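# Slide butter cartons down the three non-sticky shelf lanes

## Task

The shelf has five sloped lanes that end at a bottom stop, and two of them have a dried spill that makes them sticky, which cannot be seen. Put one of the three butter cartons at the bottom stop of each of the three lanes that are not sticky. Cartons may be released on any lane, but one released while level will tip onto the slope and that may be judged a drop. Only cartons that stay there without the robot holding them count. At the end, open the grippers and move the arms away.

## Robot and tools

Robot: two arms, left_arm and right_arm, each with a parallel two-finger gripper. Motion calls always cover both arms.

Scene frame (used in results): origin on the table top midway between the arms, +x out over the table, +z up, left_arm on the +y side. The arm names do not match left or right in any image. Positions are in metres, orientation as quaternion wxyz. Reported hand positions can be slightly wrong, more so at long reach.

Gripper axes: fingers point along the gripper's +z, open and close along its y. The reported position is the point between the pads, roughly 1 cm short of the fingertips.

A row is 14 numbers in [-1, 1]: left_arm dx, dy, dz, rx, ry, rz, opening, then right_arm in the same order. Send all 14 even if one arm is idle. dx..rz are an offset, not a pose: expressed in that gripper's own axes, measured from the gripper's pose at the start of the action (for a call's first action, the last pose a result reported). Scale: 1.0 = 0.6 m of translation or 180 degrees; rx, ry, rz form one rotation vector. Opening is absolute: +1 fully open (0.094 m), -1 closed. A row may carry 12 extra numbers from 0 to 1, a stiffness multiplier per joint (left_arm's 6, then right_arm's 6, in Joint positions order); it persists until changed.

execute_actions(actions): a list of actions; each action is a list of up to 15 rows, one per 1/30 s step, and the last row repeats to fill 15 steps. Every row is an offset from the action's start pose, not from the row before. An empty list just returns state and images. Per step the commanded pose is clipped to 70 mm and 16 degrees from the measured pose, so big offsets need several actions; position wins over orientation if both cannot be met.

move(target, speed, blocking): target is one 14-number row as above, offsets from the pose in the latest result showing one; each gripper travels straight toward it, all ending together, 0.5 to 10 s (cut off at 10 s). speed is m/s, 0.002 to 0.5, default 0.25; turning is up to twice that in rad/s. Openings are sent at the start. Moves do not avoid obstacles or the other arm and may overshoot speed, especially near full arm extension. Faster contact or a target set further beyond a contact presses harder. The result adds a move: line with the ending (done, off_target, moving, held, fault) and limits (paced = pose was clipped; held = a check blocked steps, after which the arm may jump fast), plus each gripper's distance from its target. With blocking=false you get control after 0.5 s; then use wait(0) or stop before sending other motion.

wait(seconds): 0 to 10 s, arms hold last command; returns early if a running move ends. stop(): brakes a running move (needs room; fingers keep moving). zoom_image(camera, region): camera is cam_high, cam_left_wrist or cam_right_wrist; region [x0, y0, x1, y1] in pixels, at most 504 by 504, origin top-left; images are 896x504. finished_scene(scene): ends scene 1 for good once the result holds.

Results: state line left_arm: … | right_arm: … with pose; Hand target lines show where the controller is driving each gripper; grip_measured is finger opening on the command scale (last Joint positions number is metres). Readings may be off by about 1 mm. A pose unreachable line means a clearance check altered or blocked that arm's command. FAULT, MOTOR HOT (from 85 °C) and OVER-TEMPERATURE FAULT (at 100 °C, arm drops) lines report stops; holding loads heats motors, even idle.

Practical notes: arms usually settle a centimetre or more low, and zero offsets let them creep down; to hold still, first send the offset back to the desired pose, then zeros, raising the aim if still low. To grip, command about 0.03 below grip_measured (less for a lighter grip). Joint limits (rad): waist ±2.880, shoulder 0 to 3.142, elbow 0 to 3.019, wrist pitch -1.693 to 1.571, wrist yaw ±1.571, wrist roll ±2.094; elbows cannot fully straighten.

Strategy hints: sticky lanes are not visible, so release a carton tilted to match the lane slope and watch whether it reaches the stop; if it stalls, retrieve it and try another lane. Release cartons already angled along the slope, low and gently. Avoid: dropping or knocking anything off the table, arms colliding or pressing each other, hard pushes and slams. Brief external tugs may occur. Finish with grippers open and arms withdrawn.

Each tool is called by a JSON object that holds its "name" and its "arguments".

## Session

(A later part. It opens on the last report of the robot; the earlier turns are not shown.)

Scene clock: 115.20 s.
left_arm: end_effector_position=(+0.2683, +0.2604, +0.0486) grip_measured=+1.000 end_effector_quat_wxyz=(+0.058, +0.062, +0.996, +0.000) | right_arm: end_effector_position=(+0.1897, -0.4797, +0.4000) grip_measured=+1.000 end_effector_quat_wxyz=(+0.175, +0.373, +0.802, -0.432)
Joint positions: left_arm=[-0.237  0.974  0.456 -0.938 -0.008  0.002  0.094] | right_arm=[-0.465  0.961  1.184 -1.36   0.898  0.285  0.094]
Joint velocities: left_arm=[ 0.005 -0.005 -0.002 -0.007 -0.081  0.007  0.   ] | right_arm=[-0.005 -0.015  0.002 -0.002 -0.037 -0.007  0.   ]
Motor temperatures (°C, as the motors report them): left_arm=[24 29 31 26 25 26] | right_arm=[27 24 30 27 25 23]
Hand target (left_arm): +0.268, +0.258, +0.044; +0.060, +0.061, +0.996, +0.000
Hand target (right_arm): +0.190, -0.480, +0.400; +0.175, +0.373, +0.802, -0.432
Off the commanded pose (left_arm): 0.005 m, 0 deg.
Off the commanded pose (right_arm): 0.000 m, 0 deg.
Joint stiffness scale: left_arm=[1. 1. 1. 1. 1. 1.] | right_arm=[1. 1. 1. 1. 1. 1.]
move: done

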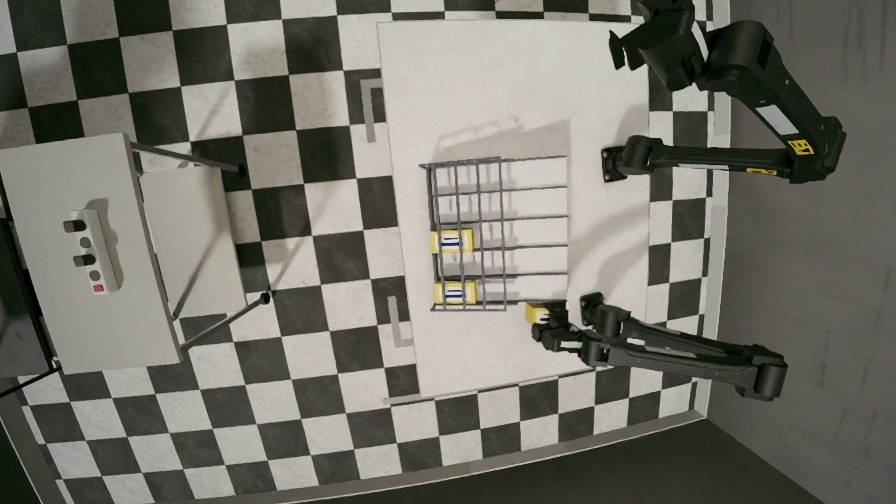

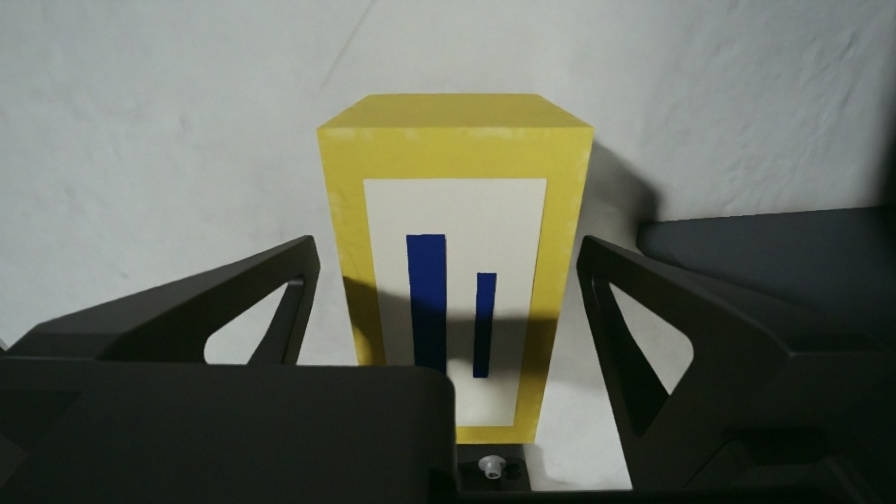

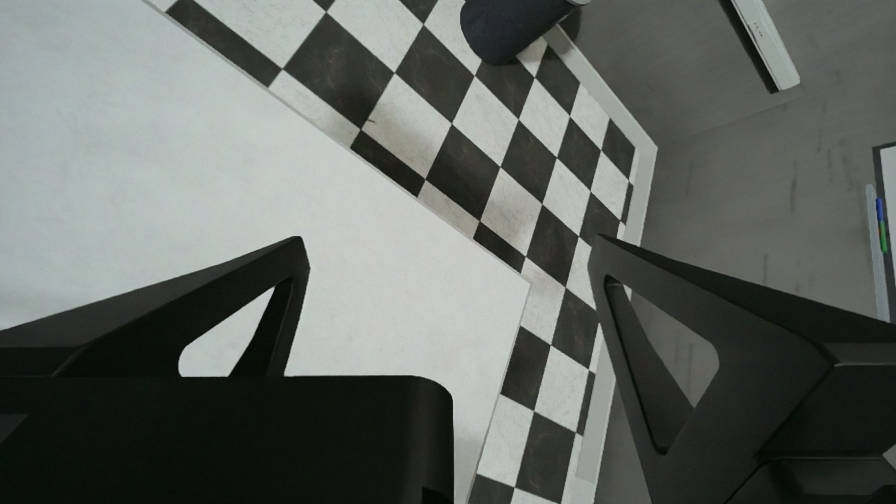

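{"name": "move", "arguments": {"target": [0,0,0,0,0,0,0.25,0,0,0,0,0,0,1]}}

{"name": "move", "arguments": {"target": [-0.05,0,-0.36,0,0.04,-0.035,0.25,0,0,0,0,0,0,1]}}

Scene clock: 117.93 s.
left_arm: end_effector_position=(+0.2682, +0.2602, +0.0486) grip_measured=+0.322 end_effector_quat_wxyz=(+0.058, +0.062, +0.996, -0.000) | right_arm: end_effector_position=(+0.1897, -0.4797, +0.4000) grip_measured=+1.000 end_effector_quat_wxyz=(+0.175, +0.373, +0.802, -0.432)
Joint positions: left_arm=[-0.237  0.974  0.456 -0.938 -0.007  0.002  0.062] | right_arm=[-0.465  0.961  1.184 -1.36   0.898  0.285  0.094]
Joint velocities: left_arm=[-0.024 -0.015  0.007  0.002  0.007 -0.022  0.001] | right_arm=[-0.015  0.005 -0.012 -0.012  0.022  0.051  0.   ]
Motor temperatures (°C, as the motors report them): left_arm=[24 28 31 26 25 26] | right_arm=[27 24 30 27 25 23]
Hand target (left_arm): +0.268, +0.260, +0.049; +0.058, +0.062, +0.996, +0.001
Hand target (right_arm): +0.190, -0.480, +0.400; +0.175, +0.373, +0.802, -0.432
Off the commanded pose (left_arm): 0.000 m, 0 deg.
Off the commanded pose (right_arm): 0.000 m, 0 deg.
Joint stiffness scale: left_arm=[1. 1. 1. 1. 1. 1.] | right_arm=[1. 1. 1. 1. 1. 1.]
move: done

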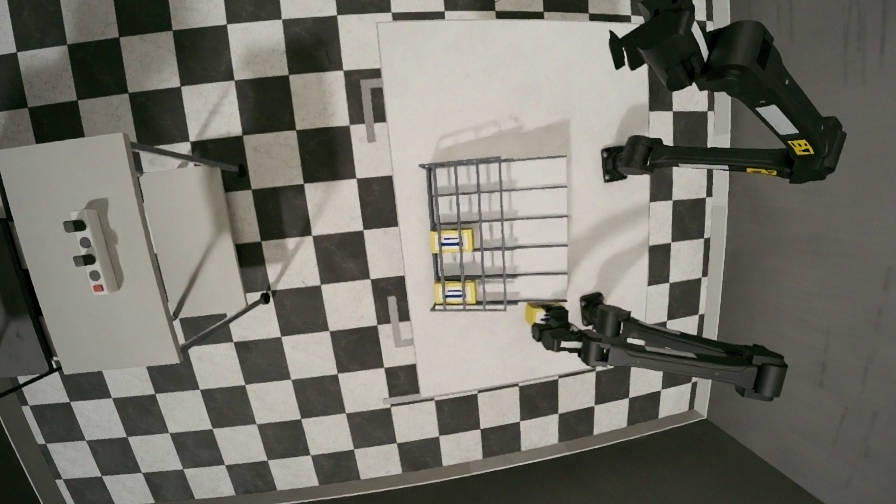

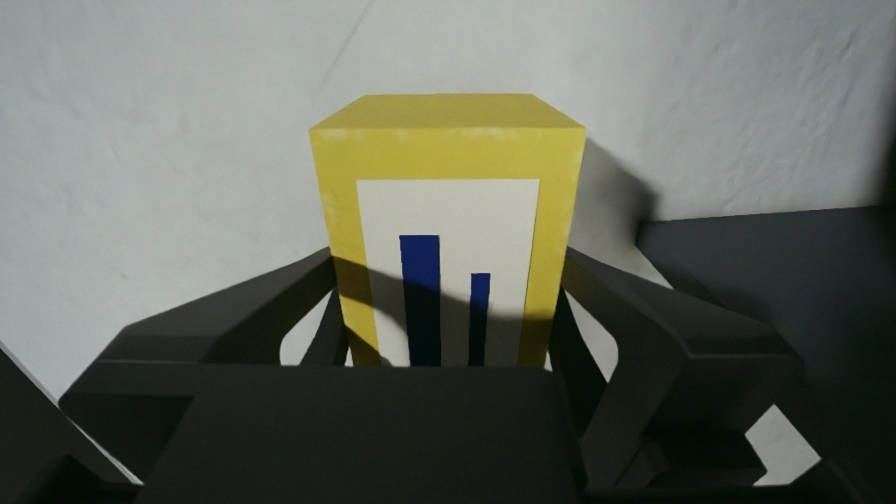

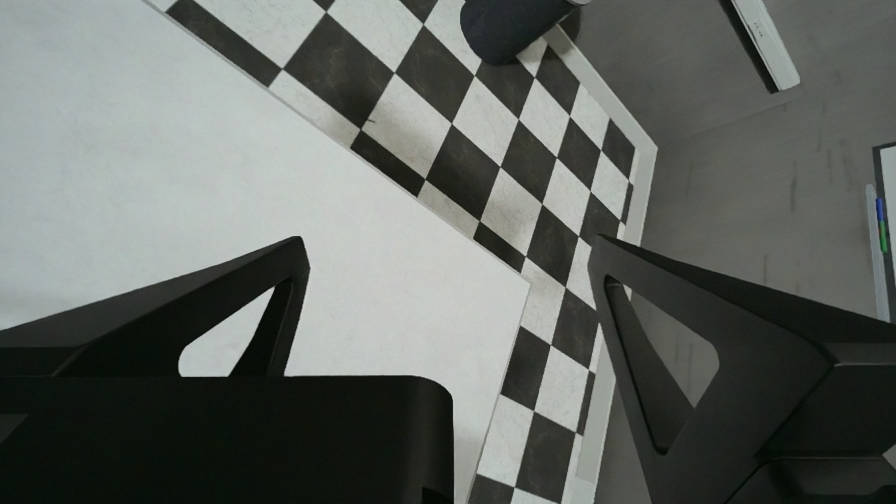

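Scene clock: 119.37 s.
left_arm: end_effector_position=(+0.2655, +0.2596, +0.2425) grip_measured=+0.322 end_effector_quat_wxyz=(-0.026, +0.018, +1.000, +0.003) | right_arm: end_effector_position=(+0.1897, -0.4797, +0.4000) grip_measured=+1.000 end_effector_quat_wxyz=(+0.175, +0.373, +0.802, -0.432)
Joint positions: left_arm=[-0.237  0.94   0.971 -1.653 -0.001 -0.087  0.062] | right_arm=[-0.465  0.961  1.184 -1.36   0.898  0.285  0.094]
Joint velocities: left_arm=[-0.015 -0.005  0.017 -0.007 -0.022 -0.007 -0.   ] | right_arm=[-0.005 -0.005  0.002  0.002 -0.022  0.051  0.   ]
Motor temperatures (°C, as the motors report them): left_arm=[24 28 31 26 25 26] | right_arm=[27 24 30 27 25 23]
Hand target (left_arm): +0.274, +0.259, +0.266; -0.005, +0.008, +1.000, +0.000
Hand target (right_arm): +0.190, -0.480, +0.400; +0.175, +0.373, +0.802, -0.432
Off the commanded pose (left_arm): 0.025 m, 3 deg.
Off the commanded pose (right_arm): 0.000 m, 0 deg.
Joint stiffness scale: left_arm=[1. 1. 1. 1. 1. 1.] | right_arm=[1. 1. 1. 1. 1. 1.]
move: off_target (left_arm); limits=paced

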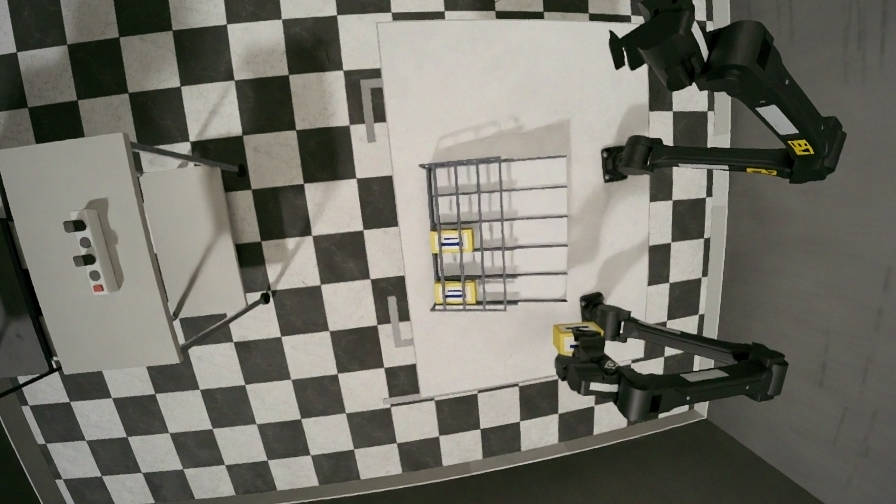

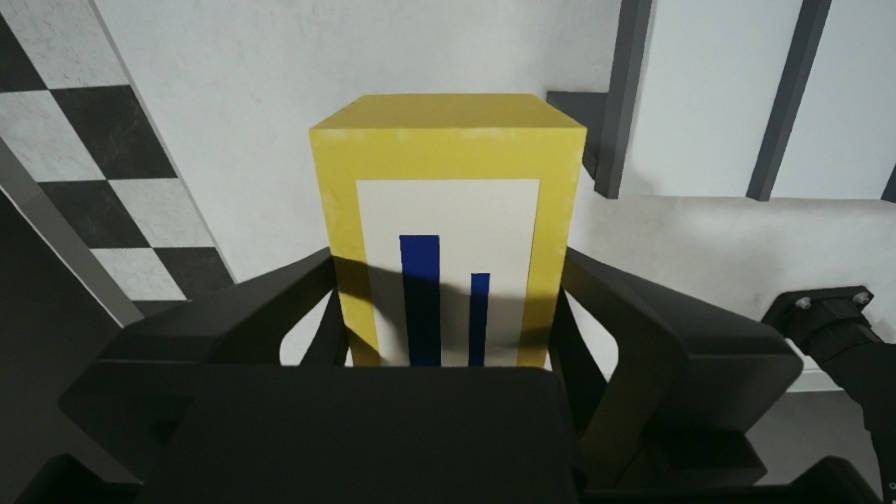

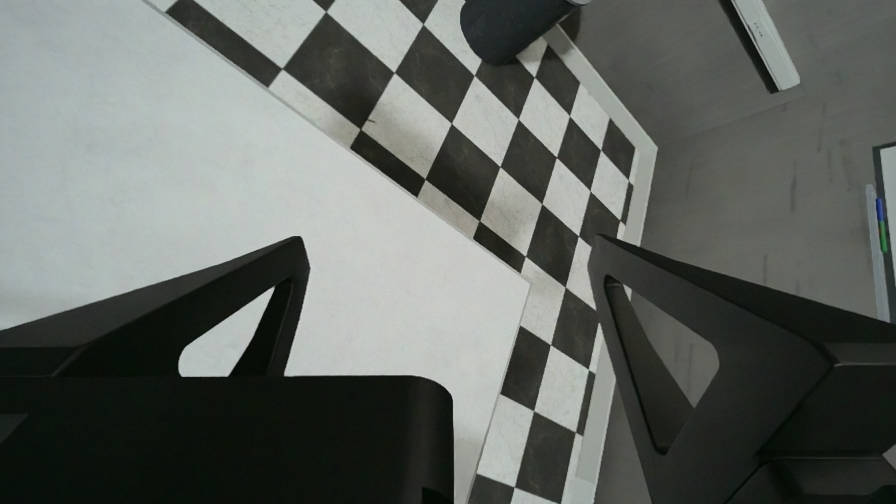

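To lane 4 (y≈-0.145).

{"name": "move", "arguments": {"target": [-0.17,-0.69,-0.03,0.012,0.035,-0.005,0.25,0,0,0,0,0,0,1]}}

Scene clock: 122.83 s.
left_arm: end_effector_position=(+0.3455, -0.1502, +0.2155) grip_measured=+0.322 end_effector_quat_wxyz=(-0.098, +0.015, +0.995, +0.008) | right_arm: end_effector_position=(+0.1897, -0.4797, +0.4000) grip_measured=+1.000 end_effector_quat_wxyz=(+0.175, +0.373, +0.802, -0.432)
Joint positions: left_arm=[-1.035  1.822  1.761 -1.645  0.144 -0.88   0.062] | right_arm=[-0.465  0.961  1.184 -1.36   0.898  0.285  0.094]
Joint velocities: left_arm=[-0.015 -0.005 -0.002 -0.017  0.007 -0.037 -0.001] | right_arm=[-0.015  0.005  0.007  0.012 -0.081 -0.037  0.   ]
Motor temperatures (°C, as the motors report them): left_arm=[24 28 32 26 25 26] | right_arm=[27 24 30 27 25 23]
Hand target (left_arm): +0.351, -0.160, +0.250; -0.080, +0.010, +0.997, -0.018
Hand target (right_arm): +0.190, -0.480, +0.400; +0.175, +0.373, +0.802, -0.432
Off the commanded pose (left_arm): 0.039 m, 3 deg.
Off the commanded pose (right_arm): 0.000 m, 0 deg.
Joint stiffness scale: left_arm=[1. 1. 1. 1. 1. 1.] | right_arm=[1. 1. 1. 1. 1. 1.]
move: off_target (left_arm)

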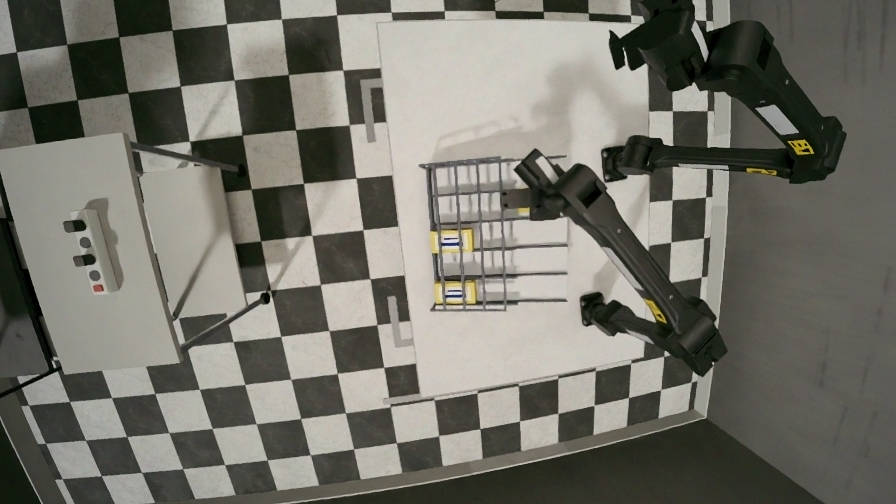

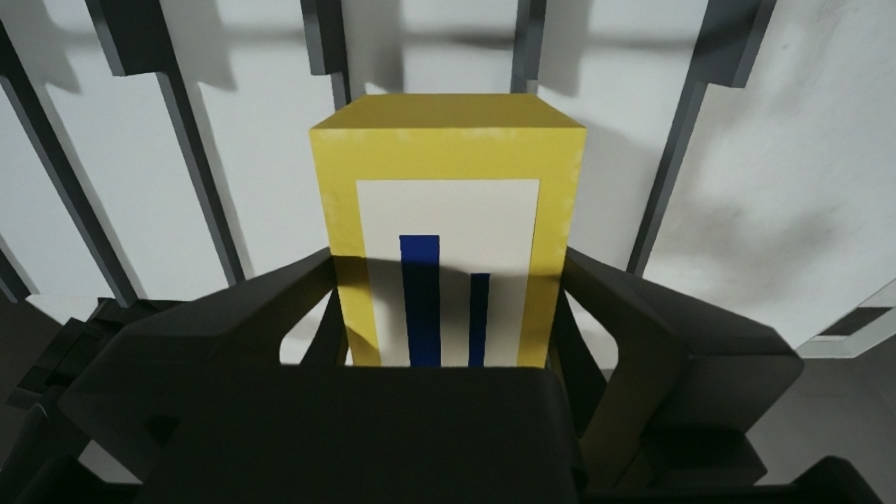

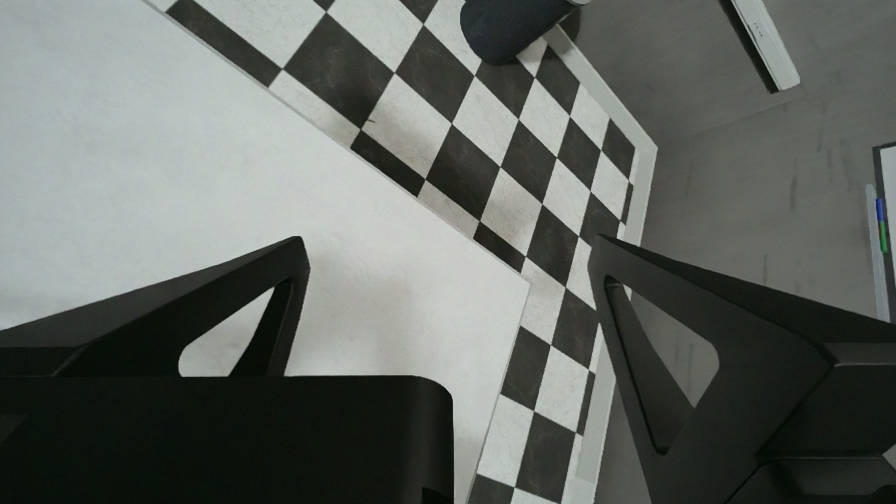

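{"name": "move", "arguments": {"target": [-0.035,0.008,0.03,0.005,-0.005,0,0.25,0,0,0,0,0,0,1], "speed": 0.08}}

Scene clock: 125.23 s.
left_arm: end_effector_position=(+0.3585, -0.1451, +0.1918) grip_measured=+0.322 end_effector_quat_wxyz=(-0.094, +0.009, +0.995, +0.008) | right_arm: end_effector_position=(+0.1897, -0.4797, +0.4000) grip_measured=+1.000 end_effector_quat_wxyz=(+0.175, +0.373, +0.802, -0.432)
Joint positions: left_arm=[-1.013  1.836  1.72  -1.587  0.136 -0.871  0.062] | right_arm=[-0.465  0.961  1.184 -1.36   0.898  0.285  0.094]
Joint velocities: left_arm=[-0.015 -0.024 -0.002 -0.007 -0.081  0.007 -0.001] | right_arm=[-0.005 -0.005 -0.012 -0.012 -0.066 -0.007  0.   ]
Motor temperatures (°C, as the motors report them): left_arm=[24 29 33 26 25 26] | right_arm=[27 24 30 27 25 23]
Hand target (left_arm): +0.363, -0.146, +0.194; -0.090, +0.015, +0.996, +0.000
Hand target (right_arm): +0.190, -0.480, +0.400; +0.175, +0.373, +0.802, -0.432
Off the commanded pose (left_arm): 0.005 m, 1 deg.
Off the commanded pose (right_arm): 0.000 m, 0 deg.
Joint stiffness scale: left_arm=[1. 1. 1. 1. 1. 1.] | right_arm=[1. 1. 1. 1. 1. 1.]
move: done

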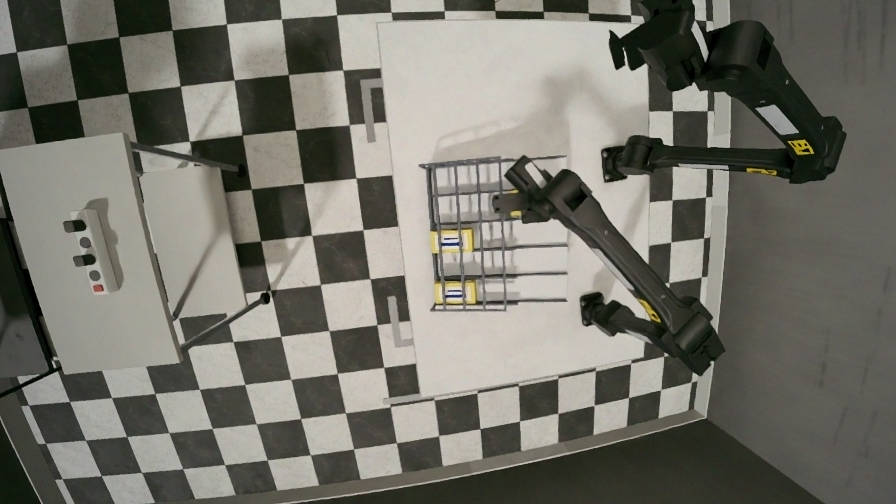

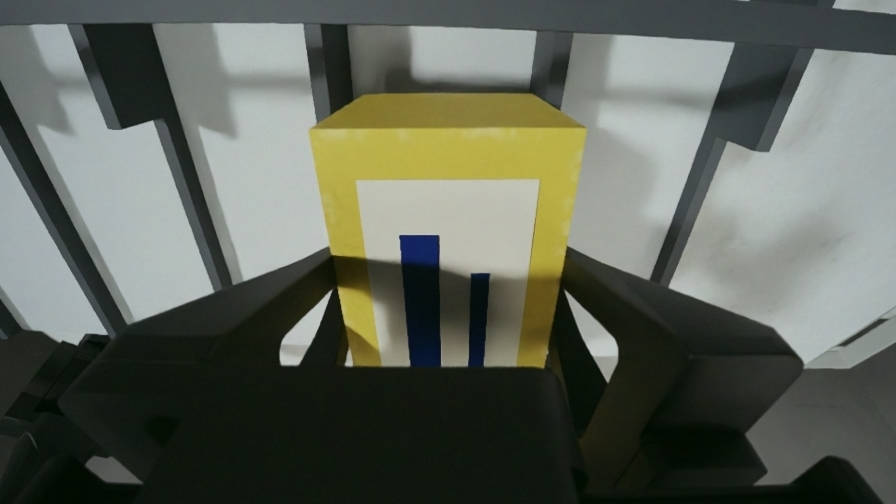

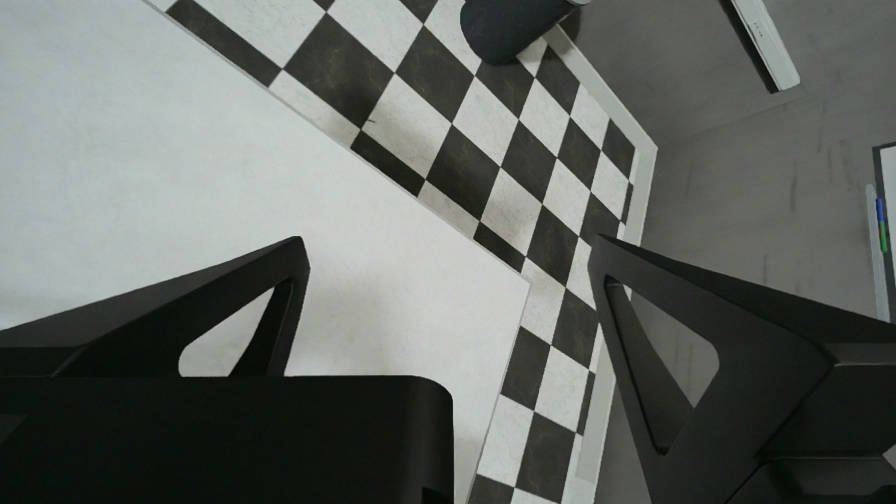

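{"name": "move", "arguments": {"target": [0,0.004,0.065,0,0.004,0,0.25,0,0,0,0,0,0,1], "speed": 0.05}}

{"name": "move", "arguments": {"target": [0,0,-0.01,0,0,0,0.55,0,0,0,0,0,0,1]}}

{"name": "wait", "arguments": {"seconds": 1.5}}

Scene clock: 128.63 s.
left_arm: end_effector_position=(+0.3527, -0.1388, +0.1630) grip_measured=+0.322 end_effector_quat_wxyz=(-0.099, +0.009, +0.995, +0.012) | right_arm: end_effector_position=(+0.1897, -0.4797, +0.4000) grip_measured=+1.000 end_effector_quat_wxyz=(+0.175, +0.373, +0.802, -0.432)
Joint positions: left_arm=[-1.013  1.833  1.638 -1.52   0.139 -0.871  0.062] | right_arm=[-0.465  0.961  1.184 -1.36   0.898  0.285  0.094]
Joint velocities: left_arm=[-0.005 -0.005 -0.007 -0.022  0.081 -0.037  0.   ] | right_arm=[ 0.005 -0.005 -0.007 -0.002  0.051  0.007  0.   ]
Motor temperatures (°C, as the motors report them): left_arm=[24 29 32 26 25 26] | right_arm=[27 24 31 27 25 23]
Hand target (left_arm): +0.351, -0.142, +0.154; -0.101, +0.009, +0.995, +0.009
Hand target (right_arm): +0.190, -0.480, +0.400; +0.175, +0.373, +0.802, -0.432
Off the commanded pose (left_arm): 0.010 m, 0 deg.
Off the commanded pose (right_arm): 0.000 m, 0 deg.
Joint stiffness scale: left_arm=[1. 1. 1. 1. 1. 1.] | right_arm=[1. 1. 1. 1. 1. 1.]
move: done

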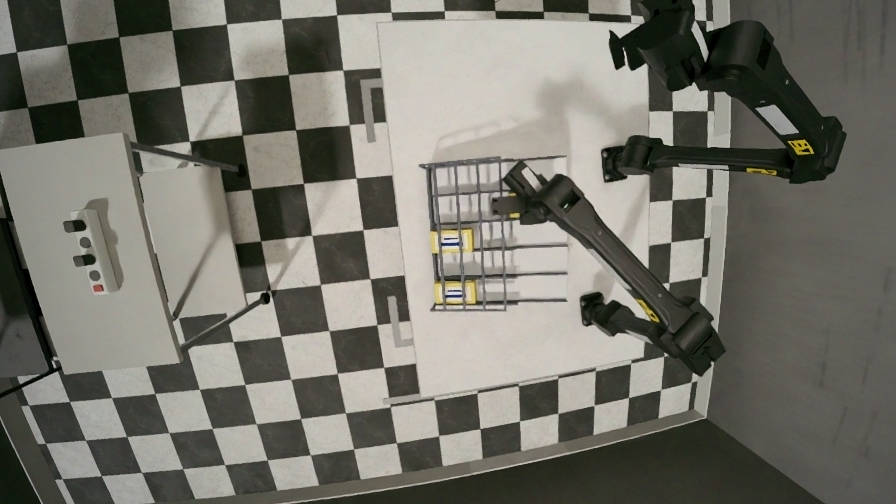

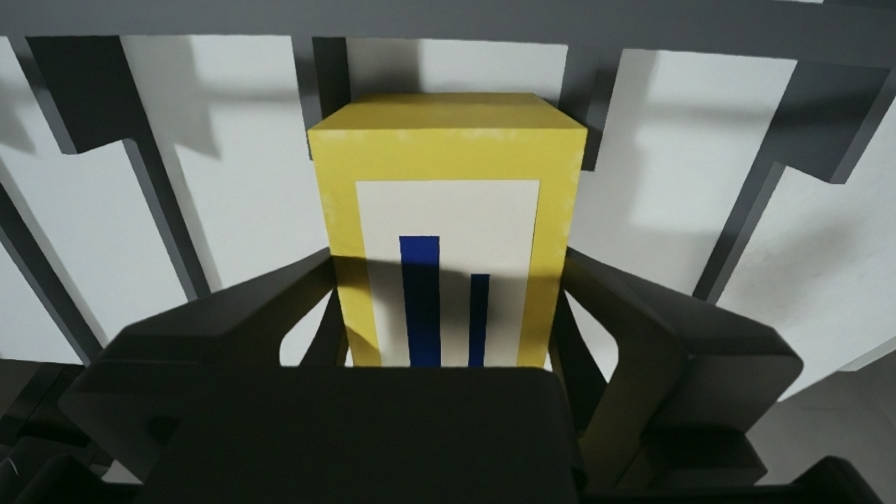

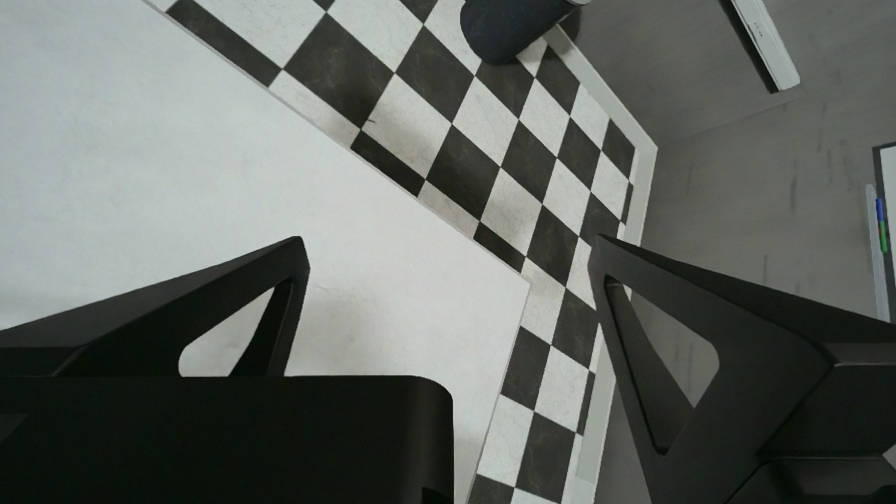

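Scene clock: 129.33 s.
left_arm: end_effector_position=(+0.3527, -0.1389, +0.1631) grip_measured=+0.547 end_effector_quat_wxyz=(-0.099, +0.009, +0.995, +0.011) | right_arm: end_effector_position=(+0.1897, -0.4797, +0.4000) grip_measured=+1.000 end_effector_quat_wxyz=(+0.175, +0.373, +0.802, -0.432)
Joint positions: left_arm=[-1.013  1.833  1.638 -1.52   0.139 -0.871  0.073] | right_arm=[-0.465  0.961  1.184 -1.36   0.898  0.285  0.094]
Joint velocities: left_arm=[ 0.005  0.005  0.002 -0.002 -0.037 -0.066 -0.   ] | right_arm=[ 0.015  0.005 -0.007 -0.002 -0.022 -0.081  0.   ]
Motor temperatures (°C, as the motors report them): left_arm=[24 29 32 26 25 26] | right_arm=[27 24 31 27 25 23]
Hand target (left_arm): +0.354, -0.139, +0.169; -0.099, +0.009, +0.995, +0.011
Hand target (right_arm): +0.190, -0.480, +0.400; +0.175, +0.373, +0.802, -0.432
Off the commanded pose (left_arm): 0.006 m, 0 deg.
Off the commanded pose (right_arm): 0.000 m, 0 deg.
Joint stiffness scale: left_arm=[1. 1. 1. 1. 1. 1.] | right_arm=[1. 1. 1. 1. 1. 1.]
move: done

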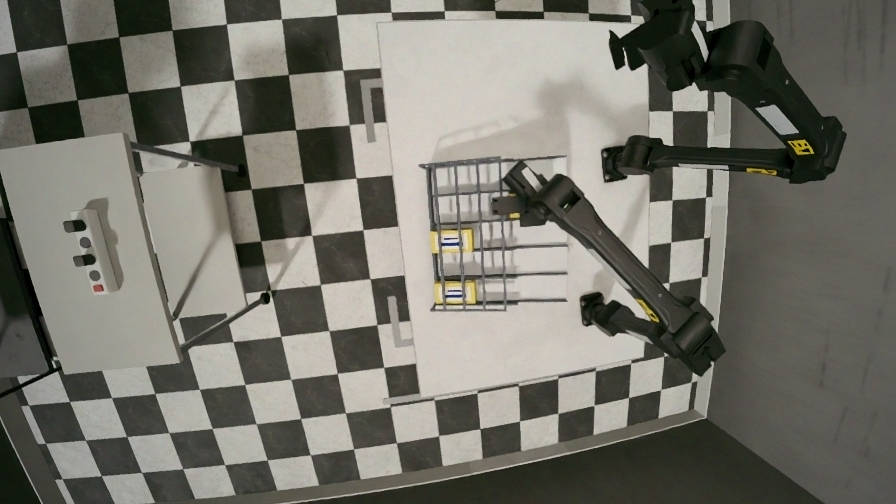

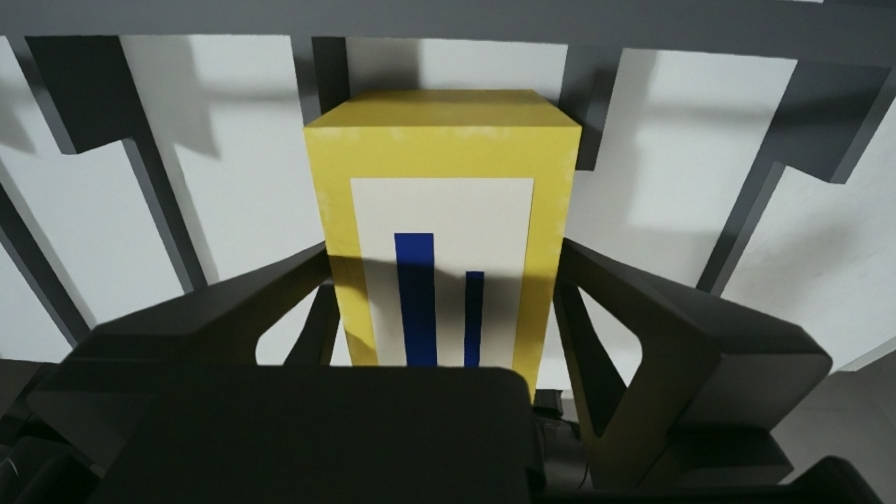

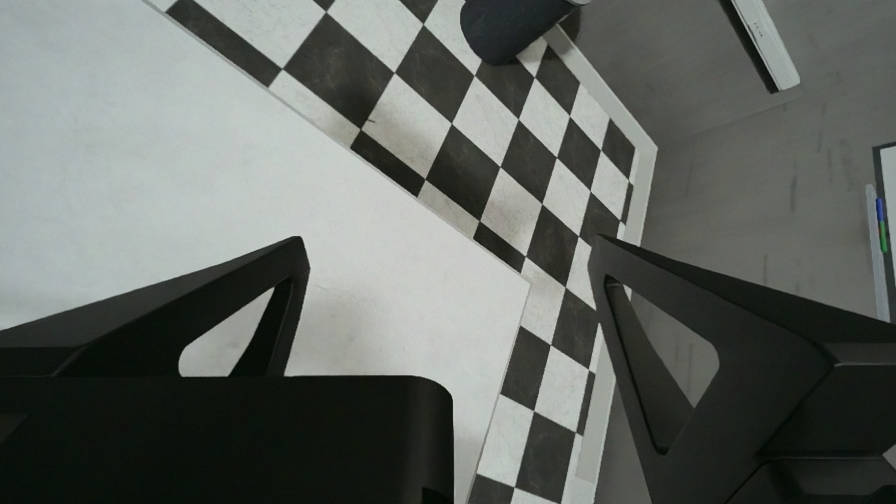

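Scene clock: 130.83 s.
left_arm: end_effector_position=(+0.3527, -0.1389, +0.1631) grip_measured=+0.547 end_effector_quat_wxyz=(-0.099, +0.009, +0.995, +0.011) | right_arm: end_effector_position=(+0.1897, -0.4797, +0.4000) grip_measured=+1.000 end_effector_quat_wxyz=(+0.175, +0.373, +0.802, -0.432)
Joint positions: left_arm=[-1.013  1.833  1.638 -1.52   0.139 -0.871  0.073] | right_arm=[-0.465  0.961  1.184 -1.36   0.898  0.285  0.094]
Joint velocities: left_arm=[-0.015 -0.005 -0.017  0.002 -0.022 -0.022 -0.   ] | right_arm=[-0.005 -0.005 -0.022  0.012  0.051 -0.037  0.   ]
Motor temperatures (°C, as the motors report them): left_arm=[24 29 32 26 25 26] | right_arm=[27 24 31 27 25 23]
Hand target (left_arm): +0.354, -0.139, +0.169; -0.099, +0.009, +0.995, +0.011
Hand target (right_arm): +0.190, -0.480, +0.400; +0.175, +0.373, +0.802, -0.432
Off the commanded pose (left_arm): 0.006 m, 0 deg.
Off the commanded pose (right_arm): 0.000 m, 0 deg.
Joint stiffness scale: left_arm=[1. 1. 1. 1. 1. 1.] | right_arm=[1. 1. 1. 1. 1. 1.]
wait: 1.50 s; at rest by 0.17 s

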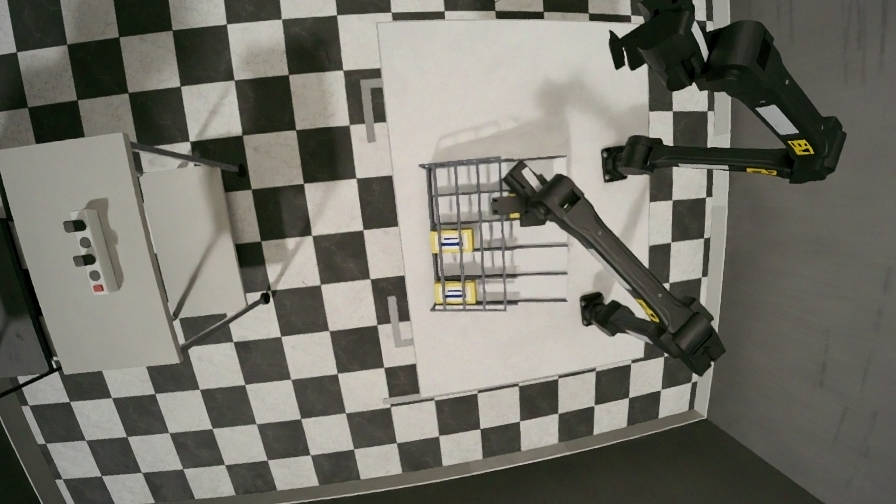

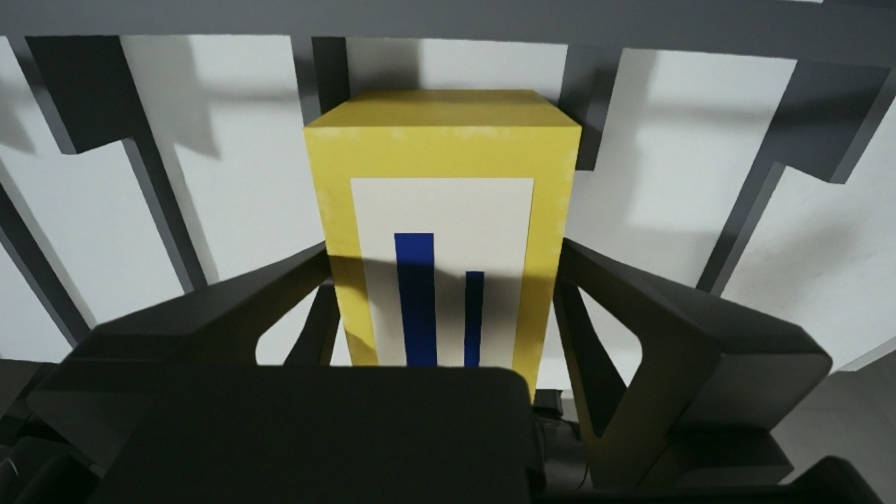

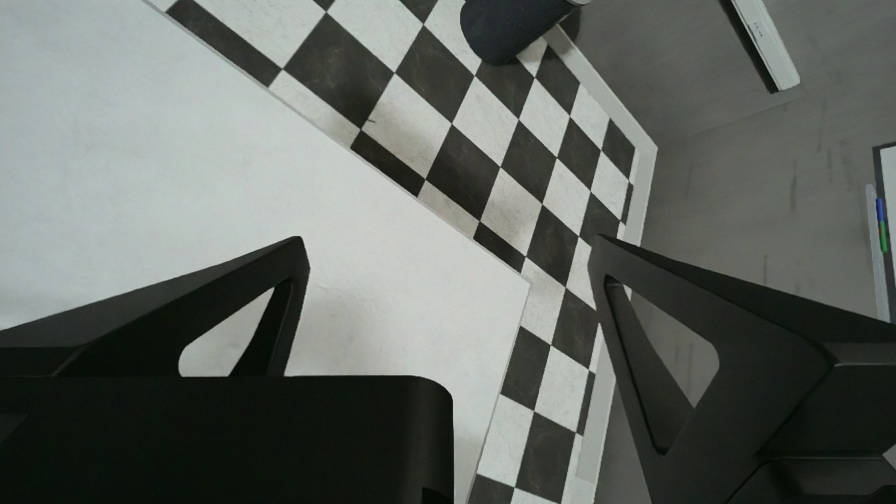

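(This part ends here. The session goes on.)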